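## Task

Move every piece of stationery into the bin labelled B, apart from the sticky-note pad. All other objects stay on the table, and nothing may stick out past any bin wall. Both bins must end upright and level on the table. Everything must stay in place without the robot holding it. The gripper must end open and away from the objects.

## Robot and tools

Robot: one seven-joint arm with a two-finger parallel gripper. Each motion row therefore describes this single arm only.

Frames. Results report the gripper in the scene frame. Its origin is on the tabletop directly beneath the arm base. +z points up, and +y is to the left when you face along +x. end_effector_position is in metres and end_effector_quat_wxyz is a quaternion. The base may sit slightly tilted, and at long reach the printed position can be a little off. Motion commands use the gripper's own axes instead. The fingers point along its +z, and they open and close along its y. The reported point lies between the pads when they are shut. Closed fingertips stick out about 22 mm past it, and open ones about 9 mm. While closing, the tips also travel roughly 13 mm further out, so keep that gap above the table.

The row. Both motion tools use a row of 9 numbers, each from -1 to 1: dx, dy, dz, rx, ry, rz, position, force_limit, speed.
- dx, dy, dz, rx, ry, rz form a relative offset, never an absolute pose. They are in gripper axes and scaled so that 1.0 equals 0.6 m or 180 degrees. rx, ry, rz together make a single rotation vector.
- position, force_limit and speed are absolute finger settings.
- position: +1 is fully open (85 mm). The pads touch near -0.8, and -1 squeezes until something blocks the fingers.
- force_limit: on a 40 mm object closed slowly, about 20 N at -1, 128 N at 0 and 235 N at +1. Tiny or thin items may get less.
- speed: gap change of about 20 mm/s at -1, 85 at 0 and 150 at +1. A quicker close adds up to 5 N (at 0) or 12 N (at +1) of grip.

execute_actions(actions). actions is a list of up to 15 actions. Each action is a list of up to 15 rows, one row per 1/30 s control step. If an action has fewer than 15 rows, its final row repeats until 15 steps are done, so each action lasts 0.5 s. Every row's offset is counted from the gripper pose measured when that action began, not from the row before it. For the first action of a call, the base is the pose in the latest result. An empty list simply returns the current state and images. Each step, the commanded pose is limited to 70 mm and 16 degrees from the measured pose. When an action ends, the arm continues only as far as that last limited pose, so large moves need several actions.

move(target, speed, blocking). target is one 9-number row as above. Its offset is counted from the pose in the most recent result that shows one. speed is the path's top speed in m/s, 0.002 to 0.5, default 0.25, and rotation may reach twice that in rad/s. The path runs in a straight line lasting 0.5 to 10 s, and it stops short if 10 s is not enough. The gripper may lag, wander or overshoot the path, and it does not slow for obstacles. Faster contact, or a target set deeper beyond the contact point, presses harder. Finger settings are applied at the start. With blocking=false you get a result after 0.5 s while the arm keeps going. Until a result shows the move has ended, use wait or stop before sending anything else. The "move:" line reports the outcome: done, off_target, moving, held or fault. It also gives the remaining distance to target and any limits that acted. limits=paced means the pose sent was clipped. limits=held means a safety check blocked some steps, after which the arm may surge ahead.

wait(seconds): 0 to 10 s. The arm keeps its last command, and a wait ends early if a running move finishes. stop(): brakes a running move, which needs room to slow down; the fingers carry on. zoom_image(camera, region): camera is cam_head_left, cam_head_right or cam_wrist, each 672x504. region is [x0, y0, x1, y1] in pixels from the top-left corner, at most 504 by 504. finished_scene(scene): ends scene 1 or 2 for good, so only call it once the goal holds.

Reading results. "Hand target" is the pose the controller is currently steering toward. A "pose unreachable" line means the clearance check altered or blocked the command; any mount block or post counts as part of the arm. object_status: 0 moving, 1 blocked while opening, 2 blocked while closing (a grip), 3 reached the requested spot or pads touching (a thin item may still be held). To grasp, send -1, keep it, and look for 2. Any new position value resets the status to 0 for a moment. Stopped fingers ignore new force or speed values until position changes by at least 0.01, so open first if you want a softer grip. Except after a grip at force_limit -1, the fingers re-close on their own if the object slips. position_measured is in counts: 3 open, about 78 = 60 mm, 130 = 40 mm, 180 = 20 mm, 230 = pads touching. touch_left (-y finger) and touch_right (+y finger) each print 28 cells in 7 groups of 4. The groups run from fingertip toward the arm, and each group runs along gripper +x. Idle cells read near 0 with noise. An even grip gives roughly 30 at 10 N, 140 at 50 N and 240 at 100 N. An empty squeeze loads the arm-side groups most. Joint torques are listed in joint order, with unit-specific offsets and noise.

Joint ranges (rad): waist and upper arm roll, forearm roll and wrist roll ±6.283; shoulder ±2.250; elbow ±2.580; wrist pitch ±2.100. The elbow never fully straightens. Load limits: the first four joints 48.6 N m, the last three 30.6 N m, including held weight. Reaching one triggers a TORQUE FAULT: the arm halts for 10 s and the rest of the call is dropped. Holding loads warms the motors, even while you think. MOTOR HOT appears from 60 °C, and at 75 °C an OVER-TEMPERATURE FAULT lets the arm sag. So do not hold objects longer than needed.

The simulation keeps running while you think, with the arm holding its last command. Objects may occasionally be tugged or nudged. Never push anything off the table. Avoid drops, slips, slams, hard impacts and forceful pushing, and approach contacts slowly.

Each tool is called after "Request:" by a JSON object that holds its "method" and its "body".

## Session

Request:
{"method": "execute_actions", "body": {"actions": []}}

Scene clock: 0.00 s.
end_effector_position=(+0.5228, +0.1523, +0.3004) position_measured=3 object_status=3 touch_left=n/a touch_right=n/a end_effector_quat_wxyz=(-0.120, +0.705, -0.309, -0.627)
Joint positions: [-0.174  0.716 -0.456  1.088 -0.139  1.664  3.23 ]
Joint velocities: [-0.001  0.    -0.    -0.    -0.     0.     0.001]
Joint torques (N m, as the joint torque sensors report them, + toward a larger angle): no reading
Hand target: +0.523, +0.152, +0.300; -0.120, +0.705, -0.309, -0.627

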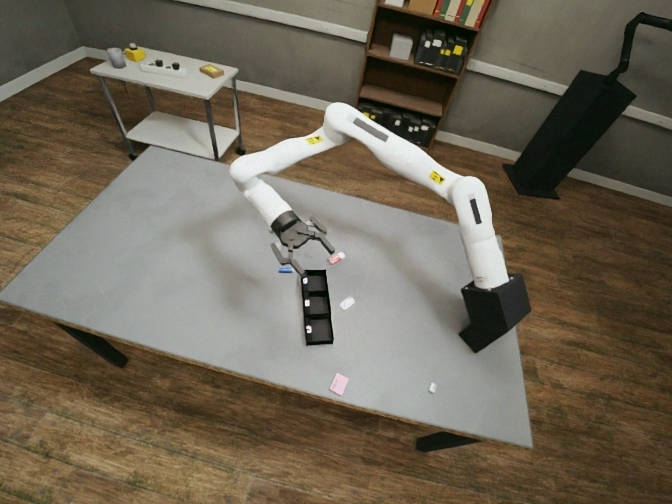

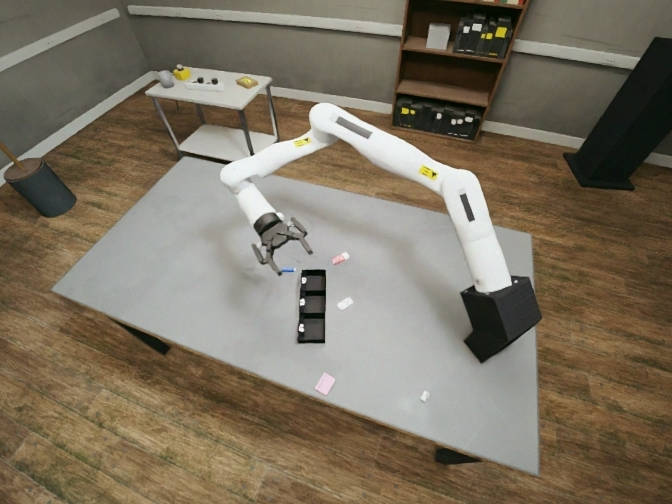

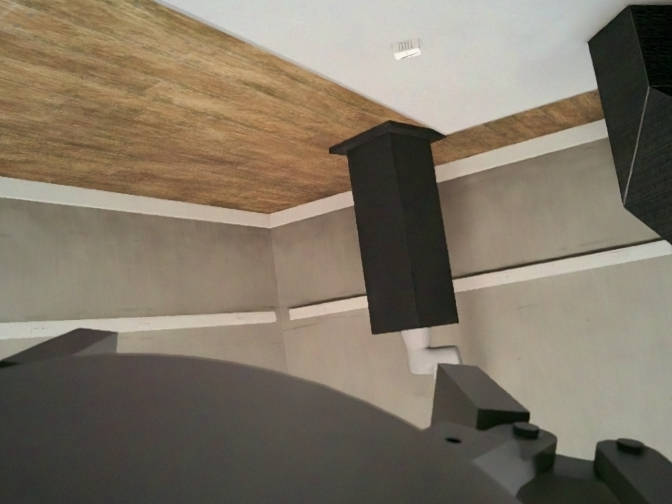

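Request:
{"method": "zoom_image", "body": {"camera": "cam_head_right", "region": [240,230,480,410]}}

Request:
{"method": "move", "body": {"target": [-0.057,0.103,-0.035,-0.085,0.444,-0.219,1,0,0], "speed": 0.4}}

Region (240, 230, 480, 410) of cam_head_right's 672x504 image, scaled by 2.100, with more detail than that image has; it fills the top 378 rows of this view, and the rest is white.

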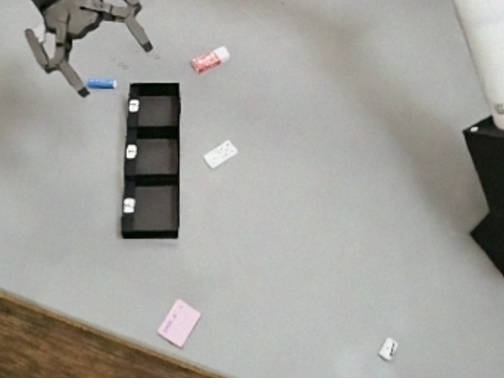

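Scene clock: 11.63 s.
end_effector_position=(+0.5040, +0.1024, +0.3514) position_measured=3 object_status=3 touch_left=((6 5 2 -7) (4 -4 5 9) (-7 1 -1 5) (3 -4 17 13) (0 -5 -3 -3) (-3 -9 23 0) (-6 4 2 0)) touch_right=((8 9 9 4) (1 0 1 -2) (-2 -2 4 -1) (-1 7 -10 5) (6 -10 3 -1) (7 6 -1 5) (3 -1 -8 11)) end_effector_quat_wxyz=(+0.000, +1.000, +0.001, +0.000)
Joint positions: [-0.929  0.456 -0.445  1.643  0.904  1.684  3.134]
Joint velocities: [-0.006 -0.001 -0.008  0.002  0.003  0.003 -0.005]
Joint torques (N m, as the joint torque sensors report them, + toward a larger angle): [-12.    -8.75  -6.88  -5.48   0.01  -0.38   0.06]
Hand target: +0.504, +0.103, +0.352; -0.000, +1.000, +0.002, +0.001
Off the commanded pose: 0.002 m, 0 deg.
move: done

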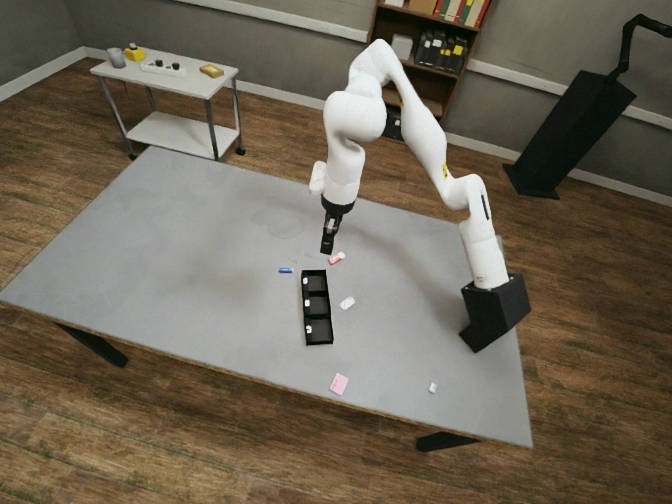

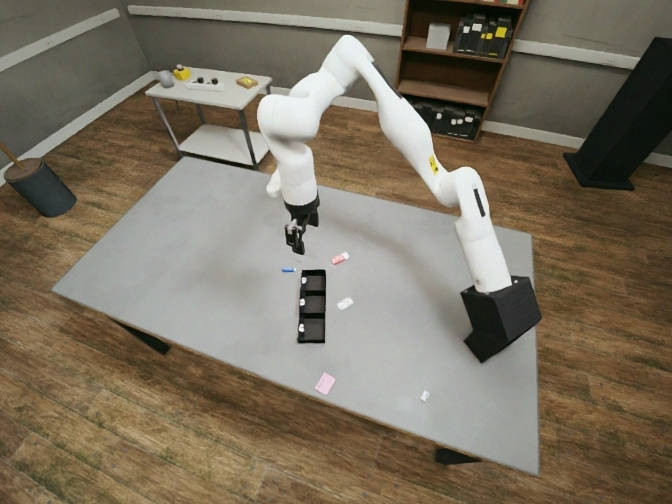

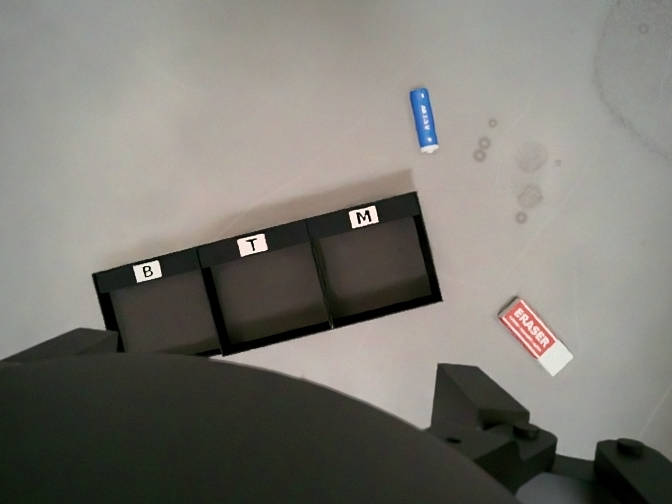

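Request:
{"method": "move", "body": {"target": [-0.07,0.29,0.3,0,0,0,1,0,0], "speed": 0.4}}

Request:
{"method": "zoom_image", "body": {"camera": "cam_head_left", "region": [320,280,480,400]}}

Scene clock: 18.53 s.
end_effector_position=(+0.4611, -0.0717, +0.1716) position_measured=3 object_status=3 touch_left=((4 6 -4 -2) (-2 -15 -17 5) (1 4 1 -5) (6 0 2 16) (-14 -11 1 6) (5 -3 3 -3) (3 4 -3 4)) touch_right=((-1 -5 14 14) (17 2 4 11) (-5 8 11 1) (-3 -1 -8 9) (9 -11 8 -9) (-16 -7 15 -3) (7 -10 -1 3)) end_effector_quat_wxyz=(-0.000, +1.000, +0.002, -0.000)
Joint positions: [-0.518  0.131 -0.288  2.274  1.105  1.109  3.182]
Joint velocities: [ 0.001 -0.003  0.002 -0.    -0.001 -0.001 -0.   ]
Joint torques (N m, as the joint torque sensors report them, + toward a larger angle): [-6.15 -8.42 -5.71 -3.72 -0.03 -0.12  0.48]
Hand target: +0.461, -0.072, +0.172; -0.000, +1.000, +0.002, -0.000
Off the commanded pose: 0.001 m, 0 deg.
move: done

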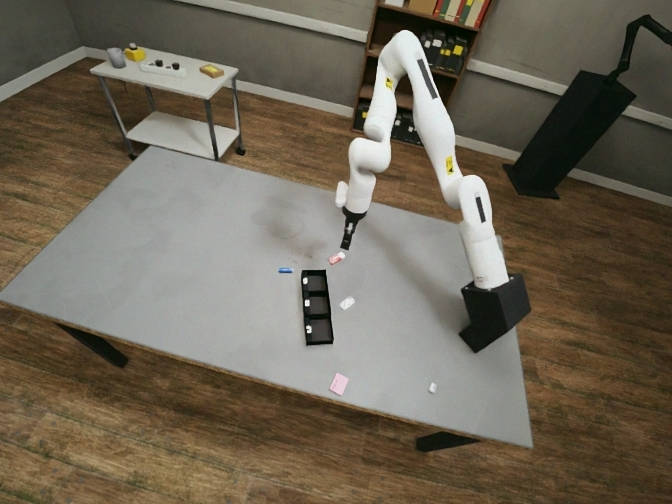

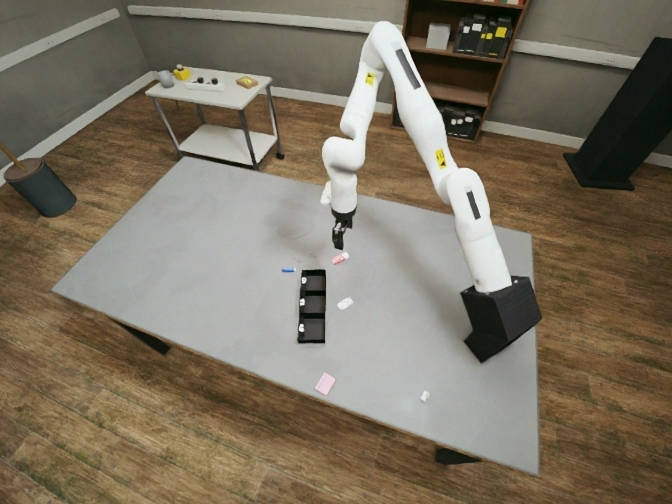

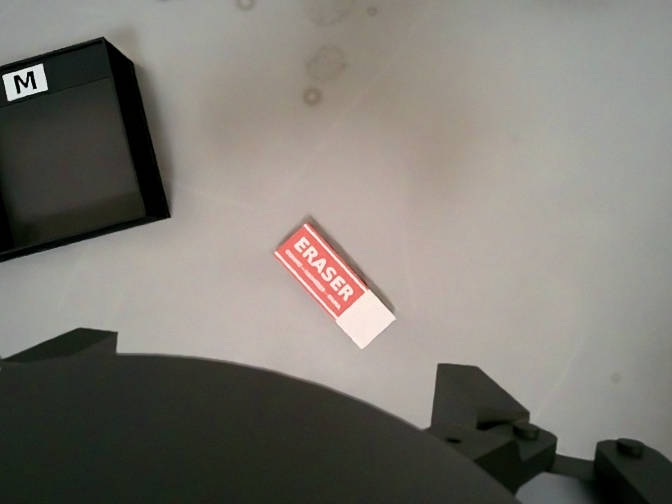

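Region (320, 280, 480, 400) of cam_head_left's 672x504 image, scaled by 3.150, with more detail than that image has; it fills the top 378 rows of this view, and the rest is white.

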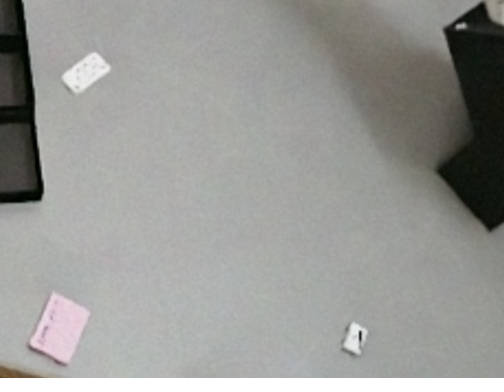

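Request:
{"method": "move", "body": {"target": [0.023,0.022,0.17,0,0,-0.278,0.4,0,0], "speed": 0.4}}

Scene clock: 27.77 s.
end_effector_position=(+0.4745, -0.0847, +0.0698) position_measured=78 object_status=3 touch_left=((9 -16 -1 -10) (-3 3 6 1) (-1 -8 6 -8) (3 2 -6 7) (-6 -13 11 12) (-2 -11 16 7) (7 4 6 -6)) touch_right=((21 5 4 8) (1 -7 -3 2) (-3 -1 -2 -9) (1 4 3 2) (-14 -4 13 -5) (-5 13 17 -16) (9 -10 -3 0)) end_effector_quat_wxyz=(-0.001, +0.905, +0.425, -0.000)
Joint positions: [-0.314  0.297 -0.17   2.286  1.442  0.88   3.935]
Joint velocities: [ 0.002  0.003  0.006 -0.     0.    -0.002 -0.   ]
Joint torques (N m, as the joint torque sensors report them, + toward a larger angle): [ -6.99 -11.05  -5.31  -1.07  -0.08  -0.36   0.39]
Hand target: +0.474, -0.085, +0.070; -0.001, +0.905, +0.425, -0.000
Off the commanded pose: 0.000 m, 0 deg.
move: done

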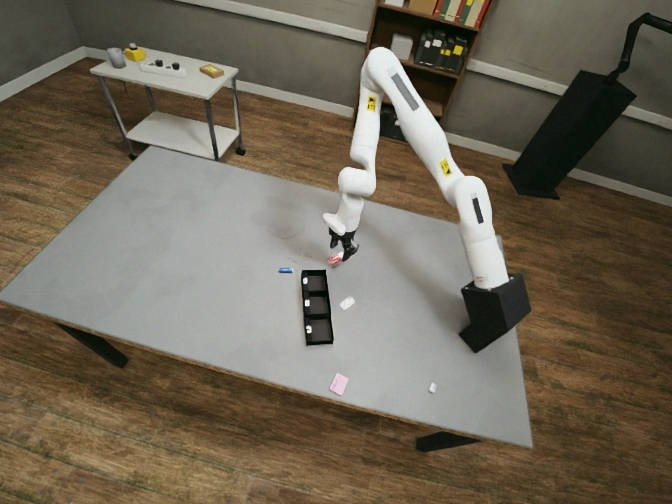

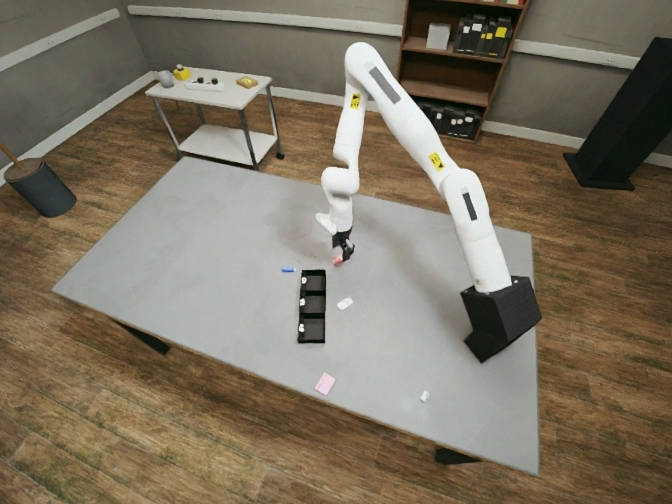

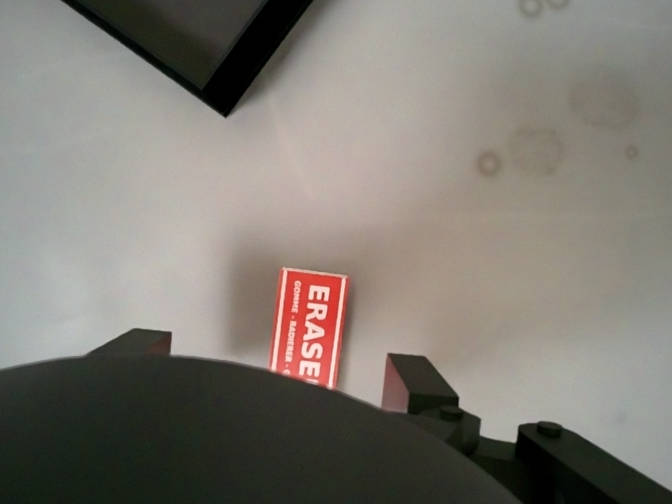

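Request:
{"method": "move", "body": {"target": [-0.004,0.009,0.075,0,0,0,0.4,0,0], "speed": 0.1}}

Request:
{"method": "move", "body": {"target": [0,0,0,0,0,0,-1,-0.6,0]}}

Scene clock: 31.73 s.
end_effector_position=(+0.4772, -0.0899, +0.0251) position_measured=78 object_status=3 touch_left=((-1 1 8 8) (2 -17 -11 5) (0 10 -12 -16) (9 5 1 9) (-3 -5 8 11) (0 -12 13 3) (8 1 3 -1)) touch_right=((4 2 0 -9) (-2 6 1 -2) (9 0 -10 2) (9 6 -7 -8) (1 0 9 2) (-1 -5 9 5) (8 0 15 2)) end_effector_quat_wxyz=(-0.001, +0.905, +0.425, +0.000)
Joint positions: [-0.236  0.386 -0.122  2.268  1.606  0.809  3.85 ]
Joint velocities: [ 0.002  0.007  0.007  0.     0.001 -0.002  0.001]
Joint torques (N m, as the joint torque sensors report them, + toward a larger angle): [ -7.2  -12.33  -5.06   0.27  -0.03  -0.03   0.39]
Hand target: +0.477, -0.090, +0.025; -0.001, +0.905, +0.425, -0.000
Off the commanded pose: 0.000 m, 0 deg.
move: done

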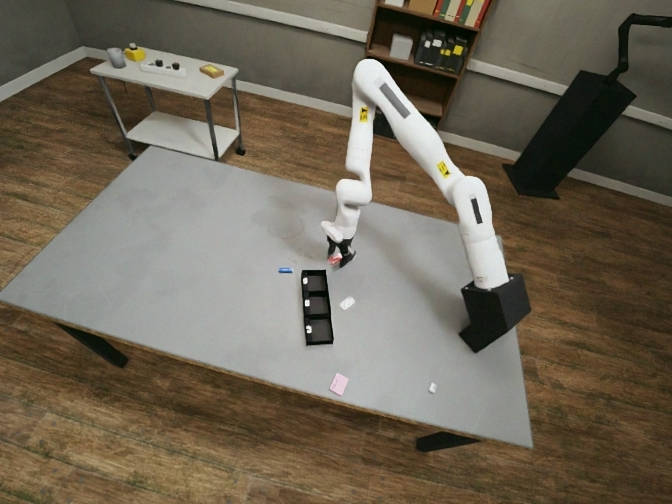

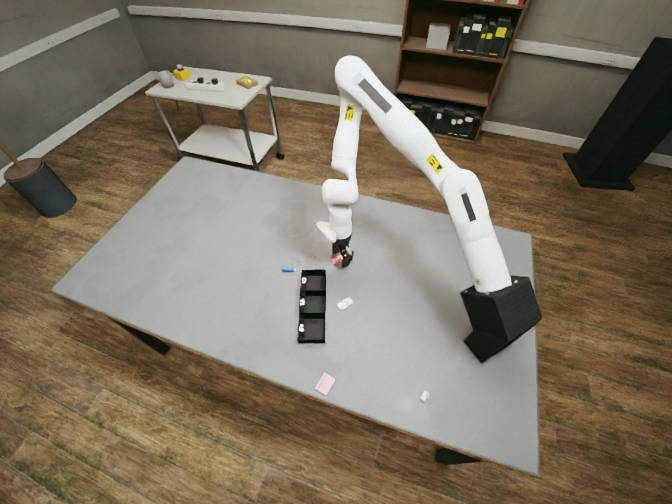

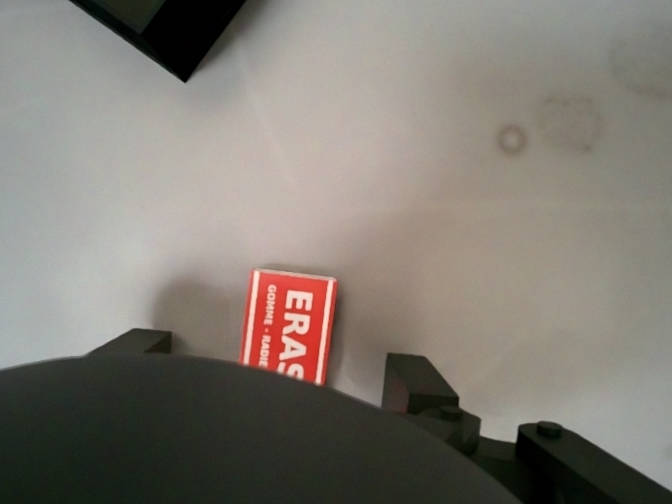

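Scene clock: 32.43 s.
end_effector_position=(+0.4772, -0.0899, +0.0253) position_measured=177 object_status=2 touch_left=((414 337 632 608) (198 281 298 248) (36 30 45 34) (11 -12 2 5) (-4 -2 2 11) (12 -7 10 13) (7 0 0 4)) touch_right=((394 558 416 462) (271 255 271 262) (21 37 36 39) (3 6 -5 5) (2 -13 -4 -13) (-1 -1 8 -9) (2 -12 2 -12)) end_effector_quat_wxyz=(-0.001, +0.905, +0.425, +0.000)
Joint positions: [-0.236  0.385 -0.122  2.269  1.606  0.809  3.85 ]
Joint velocities: [ 0.    -0.     0.002 -0.001 -0.     0.     0.001]
Joint torques (N m, as the joint torque sensors report them, + toward a larger angle): [ -7.09 -11.79  -4.77  -0.02   0.07  -0.33   0.38]
Hand target: +0.477, -0.090, +0.025; -0.001, +0.905, +0.425, +0.000
Off the commanded pose: 0.000 m, 0 deg.
move: done

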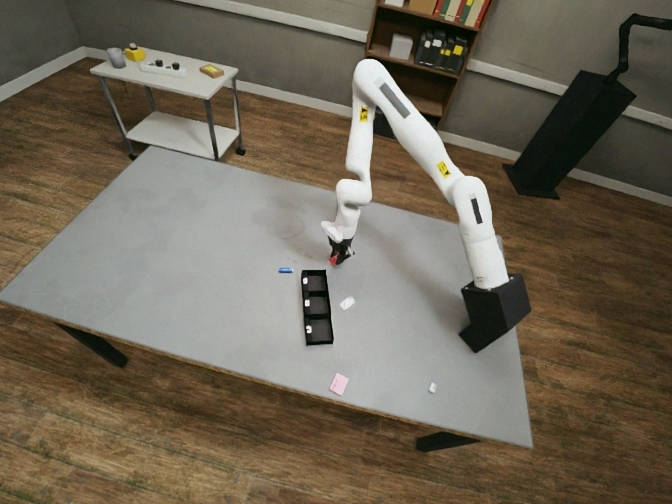

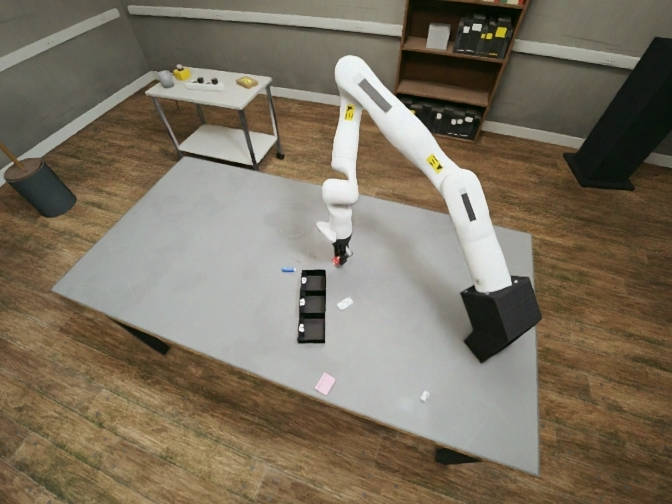

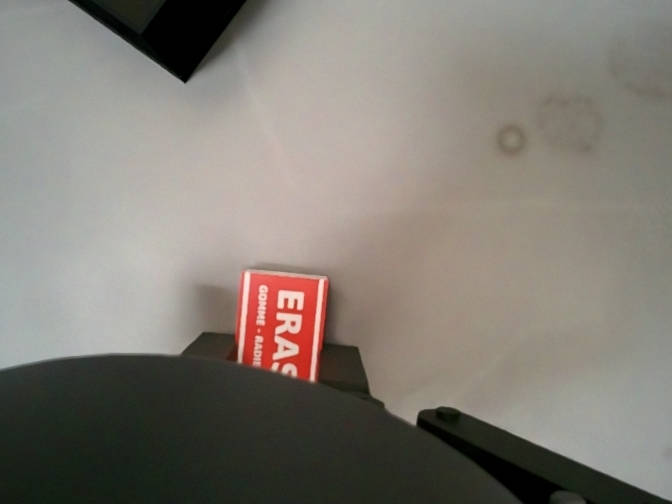

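Request:
{"method": "move", "body": {"target": [0,0,-0.17,0,0,0,-1,-0.6,0]}}

Request:
{"method": "move", "body": {"target": [0.38,-0.36,0,0,0,-0.333,-1,-0.6,0], "speed": 0.4}}

Scene clock: 39.90 s.
end_effector_position=(+0.4775, -0.0901, +0.1271) position_measured=177 object_status=2 touch_left=((416 344 631 605) (192 272 304 246) (41 41 46 23) (13 2 8 8) (2 7 11 5) (4 -15 1 12) (-4 -6 -1 4)) touch_right=((402 553 420 464) (274 262 257 278) (37 36 30 41) (6 0 -4 7) (5 -4 2 -13) (-9 3 -1 -1) (2 -2 3 -5)) end_effector_quat_wxyz=(-0.000, +0.905, +0.425, +0.000)
Joint positions: [-0.389  0.166 -0.23   2.269  1.233  0.984  4.084]
Joint velocities: [-0.    -0.003 -0.001  0.    -0.     0.     0.002]
Joint torques (N m, as the joint torque sensors report them, + toward a larger angle): [ -6.34 -10.4   -5.48  -2.63  -0.04  -0.16   0.38]
Hand target: +0.478, -0.090, +0.127; -0.000, +0.905, +0.425, +0.001
Off the commanded pose: 0.000 m, 0 deg.
move: done

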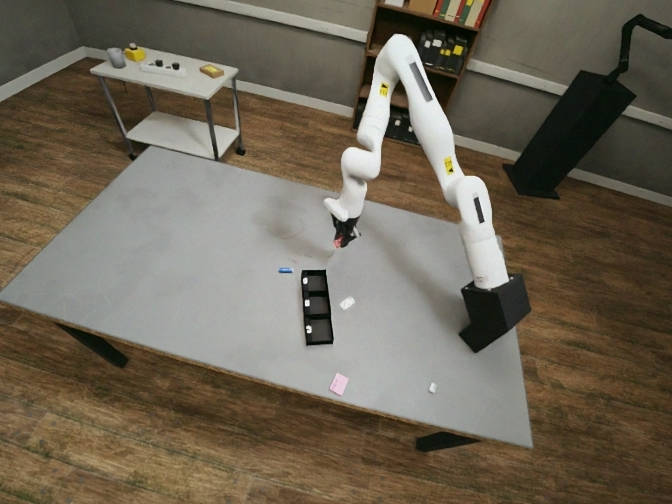

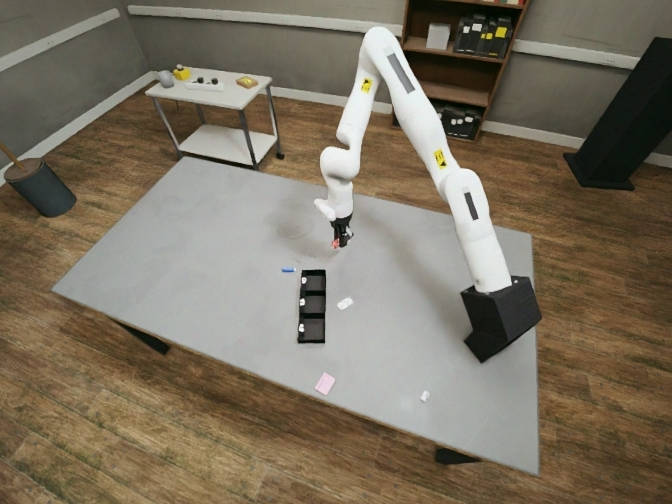

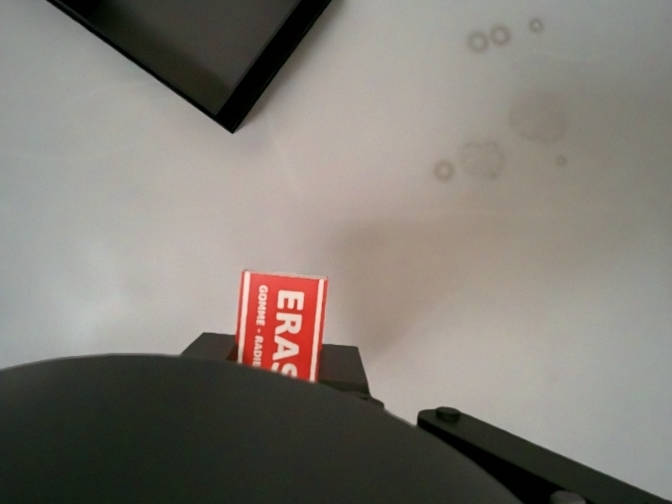

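Scene clock: 41.70 s.
end_effector_position=(+0.4590, +0.2235, +0.1273) position_measured=177 object_status=2 touch_left=((415 349 625 598) (203 281 307 255) (37 38 50 29) (5 -5 5 4) (6 -10 0 -3) (-3 -10 13 5) (2 -1 0 4)) touch_right=((399 552 419 464) (262 255 260 266) (35 34 36 38) (5 -4 -7 8) (-11 -4 -2 -1) (-12 5 2 -5) (-1 -17 2 15)) end_effector_quat_wxyz=(+0.000, +0.572, +0.820, +0.001)
Joint positions: [-0.753  0.898 -0.367  1.739  1.238  1.304  4.743]
Joint velocities: [-0.002  0.01   0.001 -0.001 -0.     0.001 -0.001]
Joint torques (N m, as the joint torque sensors report them, + toward a larger angle): [-15.66 -13.4   -8.24  -2.98  -0.06  -0.21   0.38]
Hand target: +0.459, +0.224, +0.127; +0.000, +0.572, +0.820, +0.001
Off the commanded pose: 0.002 m, 0 deg.
move: done

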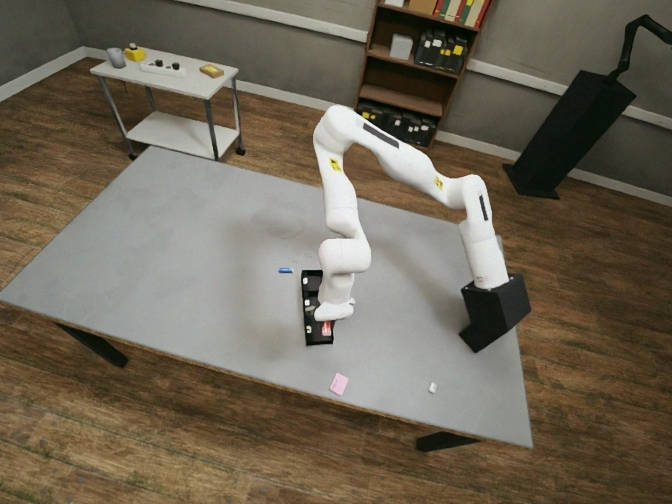

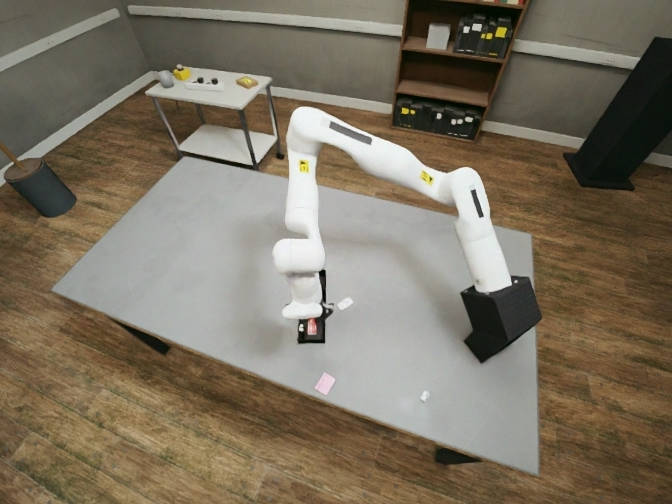

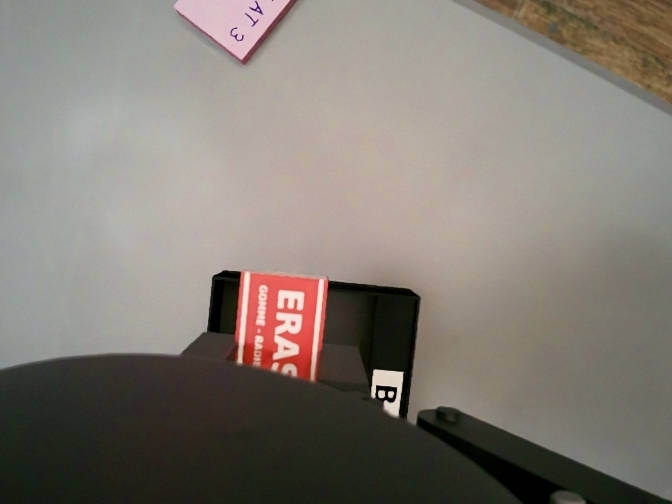

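Request:
{"method": "move", "body": {"target": [-0.038,0.005,0.09,0,0,0,-1,-0.6,0], "speed": 0.15}}

Scene clock: 48.13 s.
end_effector_position=(+0.4694, +0.2032, +0.0735) position_measured=177 object_status=2 touch_left=((410 356 626 607) (189 275 300 241) (38 39 49 26) (14 -2 -1 10) (-1 1 7 -2) (-4 -16 5 3) (9 -5 -5 3)) touch_right=((389 565 432 454) (274 260 265 267) (43 35 36 28) (13 2 5 0) (-6 -3 6 -11) (-7 -5 13 2) (7 -7 -1 0)) end_effector_quat_wxyz=(+0.000, +0.572, +0.820, +0.001)
Joint positions: [-0.663  0.914 -0.324  1.781  1.331  1.214  4.735]
Joint velocities: [ 0.003  0.     0.001  0.001 -0.001 -0.002  0.001]
Joint torques (N m, as the joint torque sensors report them, + toward a larger angle): [-15.58 -12.95  -7.96  -2.13  -0.01  -0.24   0.37]
Hand target: +0.469, +0.203, +0.073; +0.000, +0.572, +0.820, +0.001
Off the commanded pose: 0.000 m, 0 deg.
move: done

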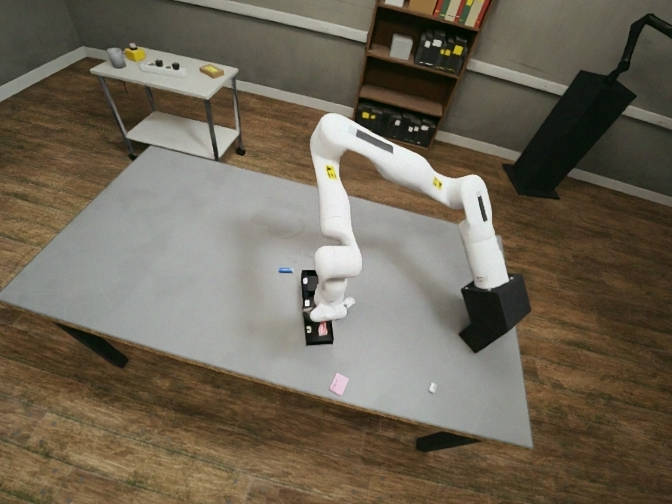

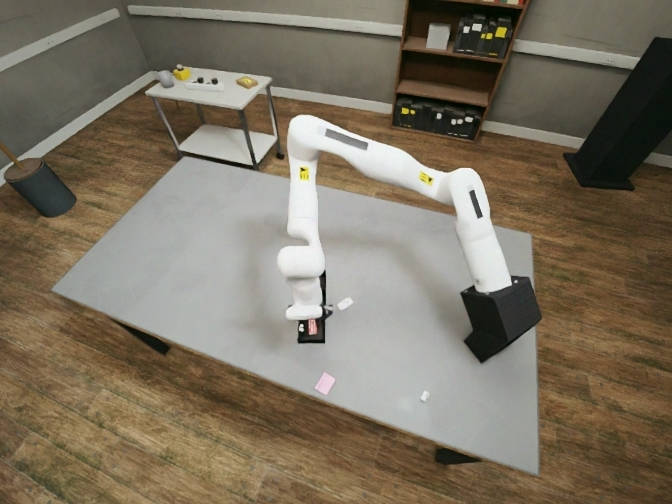

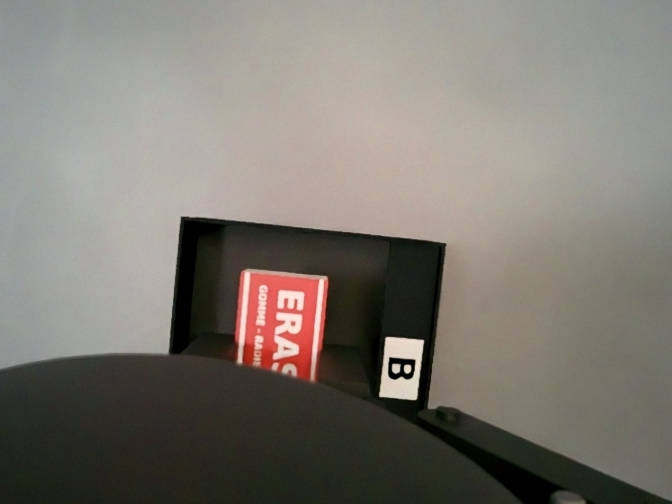

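Request:
{"method": "move", "body": {"target": [0,0.004,0.073,0,0,0,-1,-0.6,0], "speed": 0.08}}

Request:
{"method": "move", "body": {"target": [0,0,0,0,0,0,-0.24,-0.9,-0.5]}}

Request:
{"method": "move", "body": {"target": [-0.02,0,-0.2,0,0,0,-0.24,-0.9,0]}}

Request:
{"method": "move", "body": {"target": [0.3,-0.58,-0.03,0,0,0.112,0.2,-0.6,0], "speed": 0.4}}

Scene clock: 56.43 s.
end_effector_position=(+0.4721, +0.2051, +0.0326) position_measured=177 object_status=2 touch_left=((434 350 634 604) (211 297 297 243) (40 45 43 27) (-2 -1 2 6) (-4 -11 8 1) (1 -5 11 9) (11 0 -5 -7)) touch_right=((389 551 421 454) (264 252 275 270) (35 44 39 34) (-1 8 4 -11) (-7 -1 6 -9) (-3 3 6 -1) (11 -7 -3 -6)) end_effector_quat_wxyz=(+0.000, +0.572, +0.820, +0.003)
Joint positions: [-0.614  0.968 -0.293  1.766  1.404  1.16   4.719]
Joint velocities: [ 0.001  0.001 -0.005 -0.    -0.     0.002 -0.   ]
Joint torques (N m, as the joint torque sensors report them, + toward a larger angle): [-12.94 -10.58  -6.39  -2.26   0.84  -1.12   0.42]
Hand target: +0.472, +0.204, +0.030; -0.000, +0.572, +0.820, +0.001
Off the commanded pose: 0.003 m, 0 deg.
move: done

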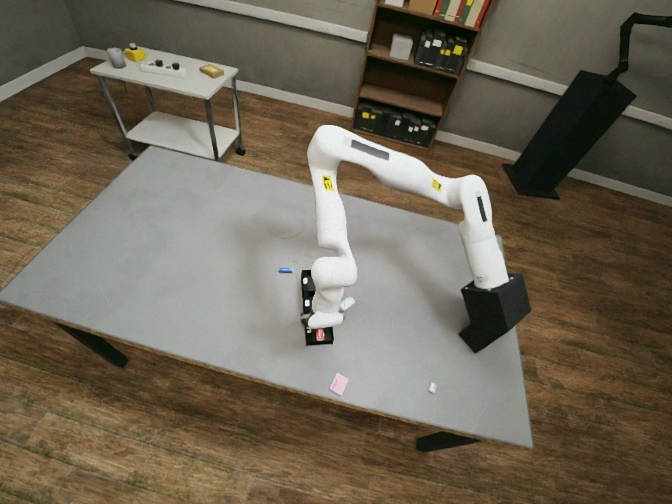

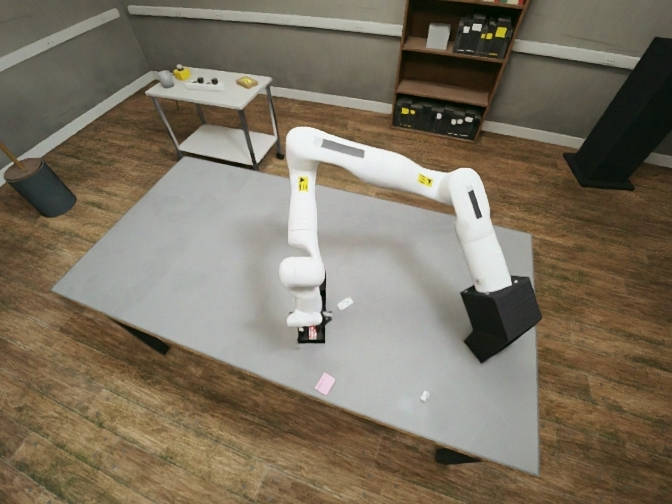

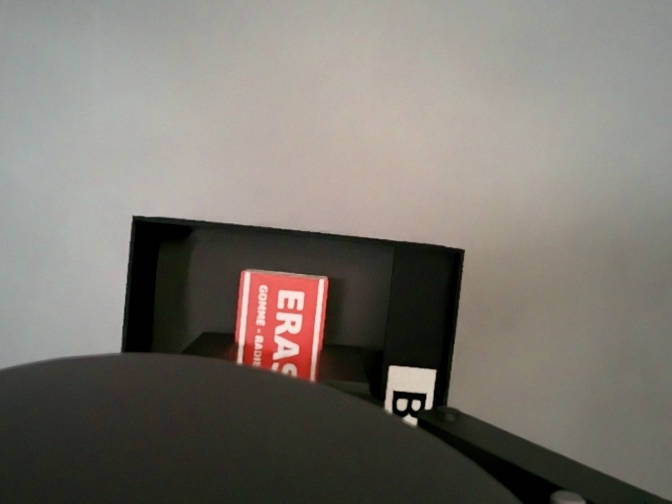

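Scene clock: 56.93 s.
end_effector_position=(+0.4720, +0.2051, +0.0326) position_measured=159 object_status=0 touch_left=((8 -4 -4 0) (3 -11 -7 1) (3 -1 2 -3) (2 -4 0 12) (0 7 10 0) (8 -12 19 5) (3 5 0 -3)) touch_right=((3 7 7 5) (13 12 4 3) (5 -1 -16 -8) (4 0 -14 -11) (-8 1 8 0) (-6 2 11 1) (-3 2 -17 0)) end_effector_quat_wxyz=(-0.000, +0.572, +0.820, +0.003)
Joint positions: [-0.615  0.968 -0.292  1.766  1.404  1.159  4.719]
Joint velocities: [-0.     0.    -0.001  0.    -0.001 -0.    -0.001]
Joint torques (N m, as the joint torque sensors report them, + toward a larger angle): [-15.42 -13.24  -7.96  -1.55   0.    -0.23   0.41]
Hand target: +0.472, +0.205, +0.033; +0.000, +0.572, +0.820, +0.003
Off the commanded pose: 0.000 m, 0 deg.
move: done

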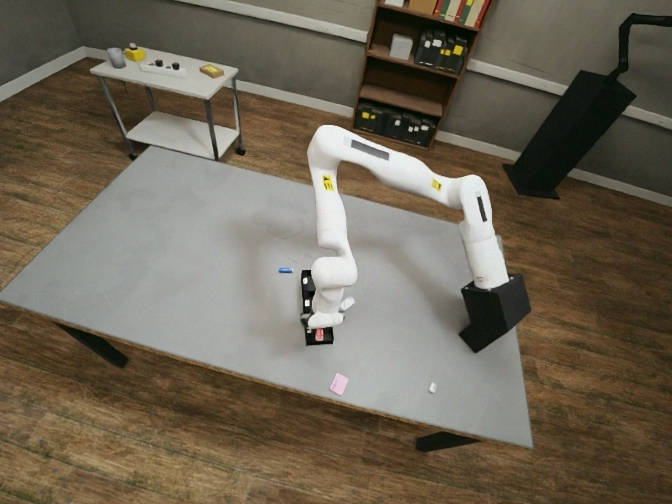

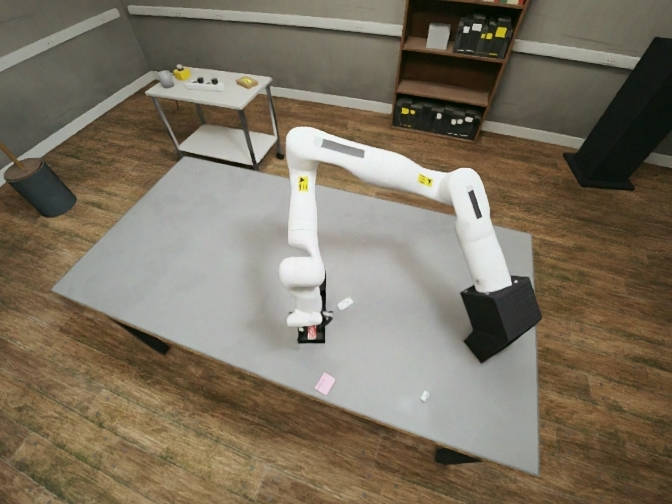

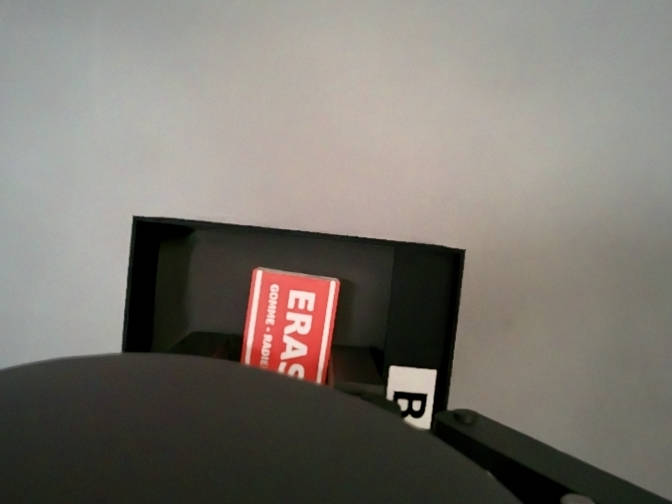

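Scene clock: 57.83 s.
end_effector_position=(+0.4760, +0.1934, +0.1524) position_measured=159 object_status=3 touch_left=((-5 3 2 -5) (-2 -12 1 -7) (-10 10 9 -6) (6 1 -1 15) (-5 -5 -4 6) (3 -9 10 -1) (0 -11 -1 -3)) touch_right=((9 -10 -2 13) (2 3 4 -2) (-4 7 -6 -5) (5 4 5 -5) (0 8 20 3) (3 -9 -2 7) (8 -5 -8 -9)) end_effector_quat_wxyz=(+0.000, +0.572, +0.820, +0.003)
Joint positions: [-0.74   0.799 -0.385  1.774  1.199  1.326  4.801]
Joint velocities: [-0.002 -0.004 -0.002 -0.     0.001  0.001  0.   ]
Joint torques (N m, as the joint torque sensors report them, + toward a larger angle): [-14.61 -12.38  -8.04  -3.24  -0.19  -0.3    0.4 ]
Hand target: +0.476, +0.193, +0.153; +0.000, +0.572, +0.820, +0.003
Off the commanded pose: 0.000 m, 0 deg.
move: done

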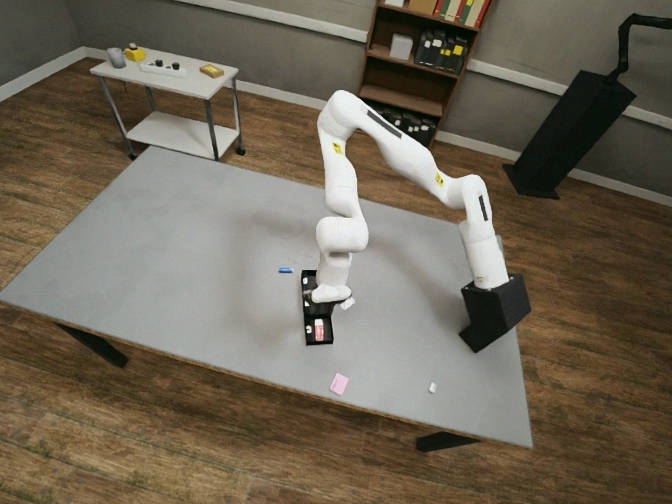

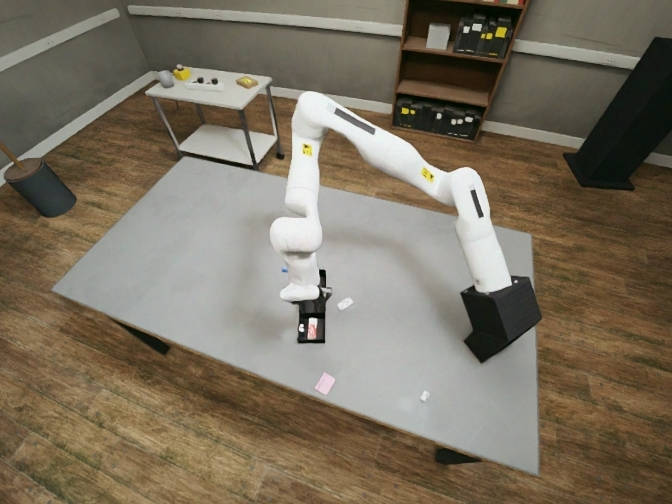

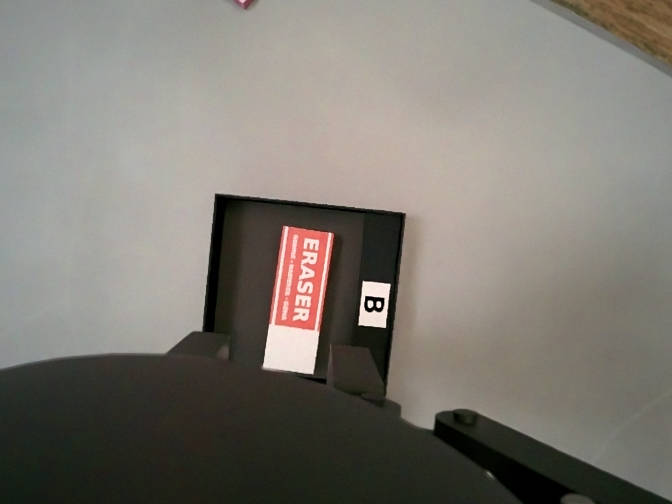

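Scene clock: 59.40 s.
end_effector_position=(+0.0874, +0.2442, +0.1702) position_measured=104 object_status=3 touch_left=((10 5 -7 -5) (0 4 -12 7) (-13 17 1 -2) (8 -5 1 19) (-6 -1 -4 2) (8 -5 17 -2) (2 -7 4 12)) touch_right=((6 -9 28 6) (13 -3 6 -9) (-1 4 -9 -4) (-9 7 0 -6) (7 -7 6 0) (6 1 -1 3) (2 -5 -7 -3)) end_effector_quat_wxyz=(-0.002, +0.707, +0.707, +0.002)
Joint positions: [-1.357  1.362 -0.481  1.98   1.114  1.202  3.436]
Joint velocities: [-0.011  0.014 -0.005 -0.001  0.002  0.005 -0.002]
Joint torques (N m, as the joint torque sensors report them, + toward a larger angle): [-10.51 -12.81  -6.94  -4.16  -0.02  -0.2    0.61]
Hand target: +0.087, +0.244, +0.170; -0.001, +0.707, +0.708, +0.003
Off the commanded pose: 0.002 m, 0 deg.
move: done; limits=paced

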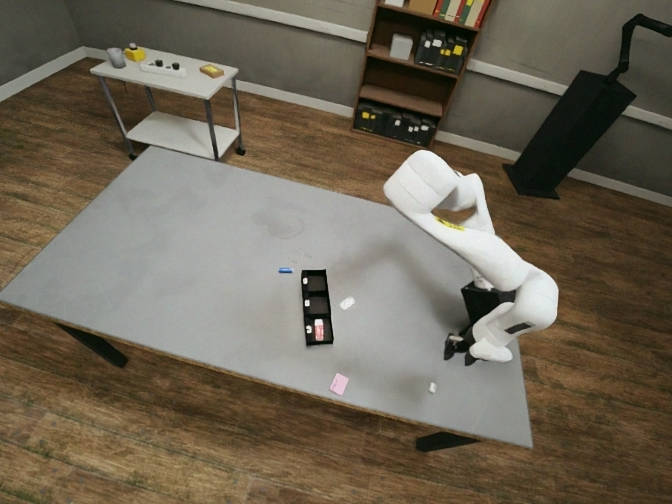

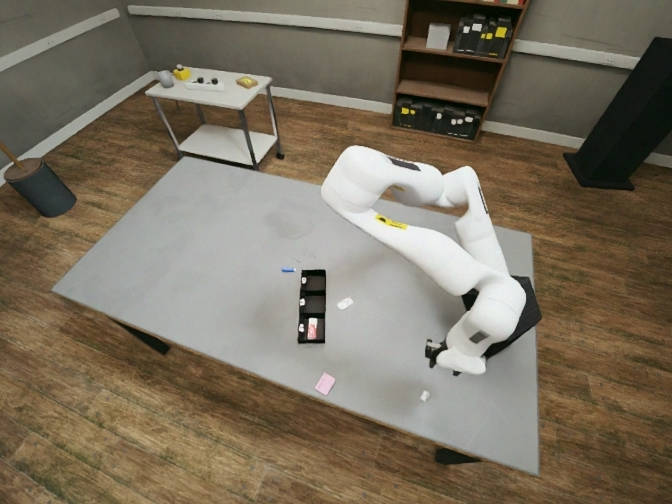

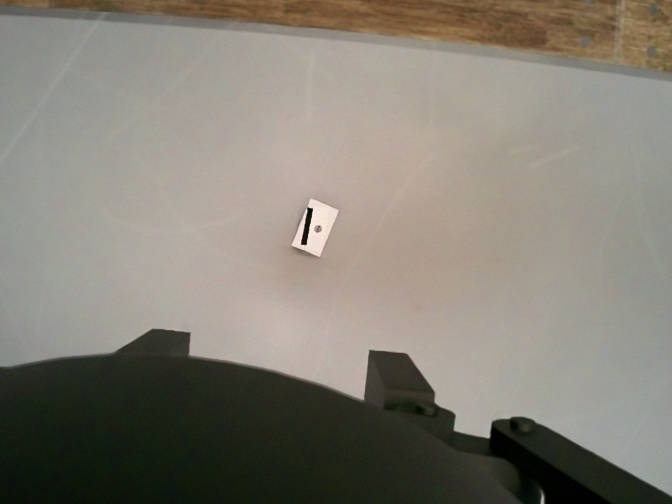

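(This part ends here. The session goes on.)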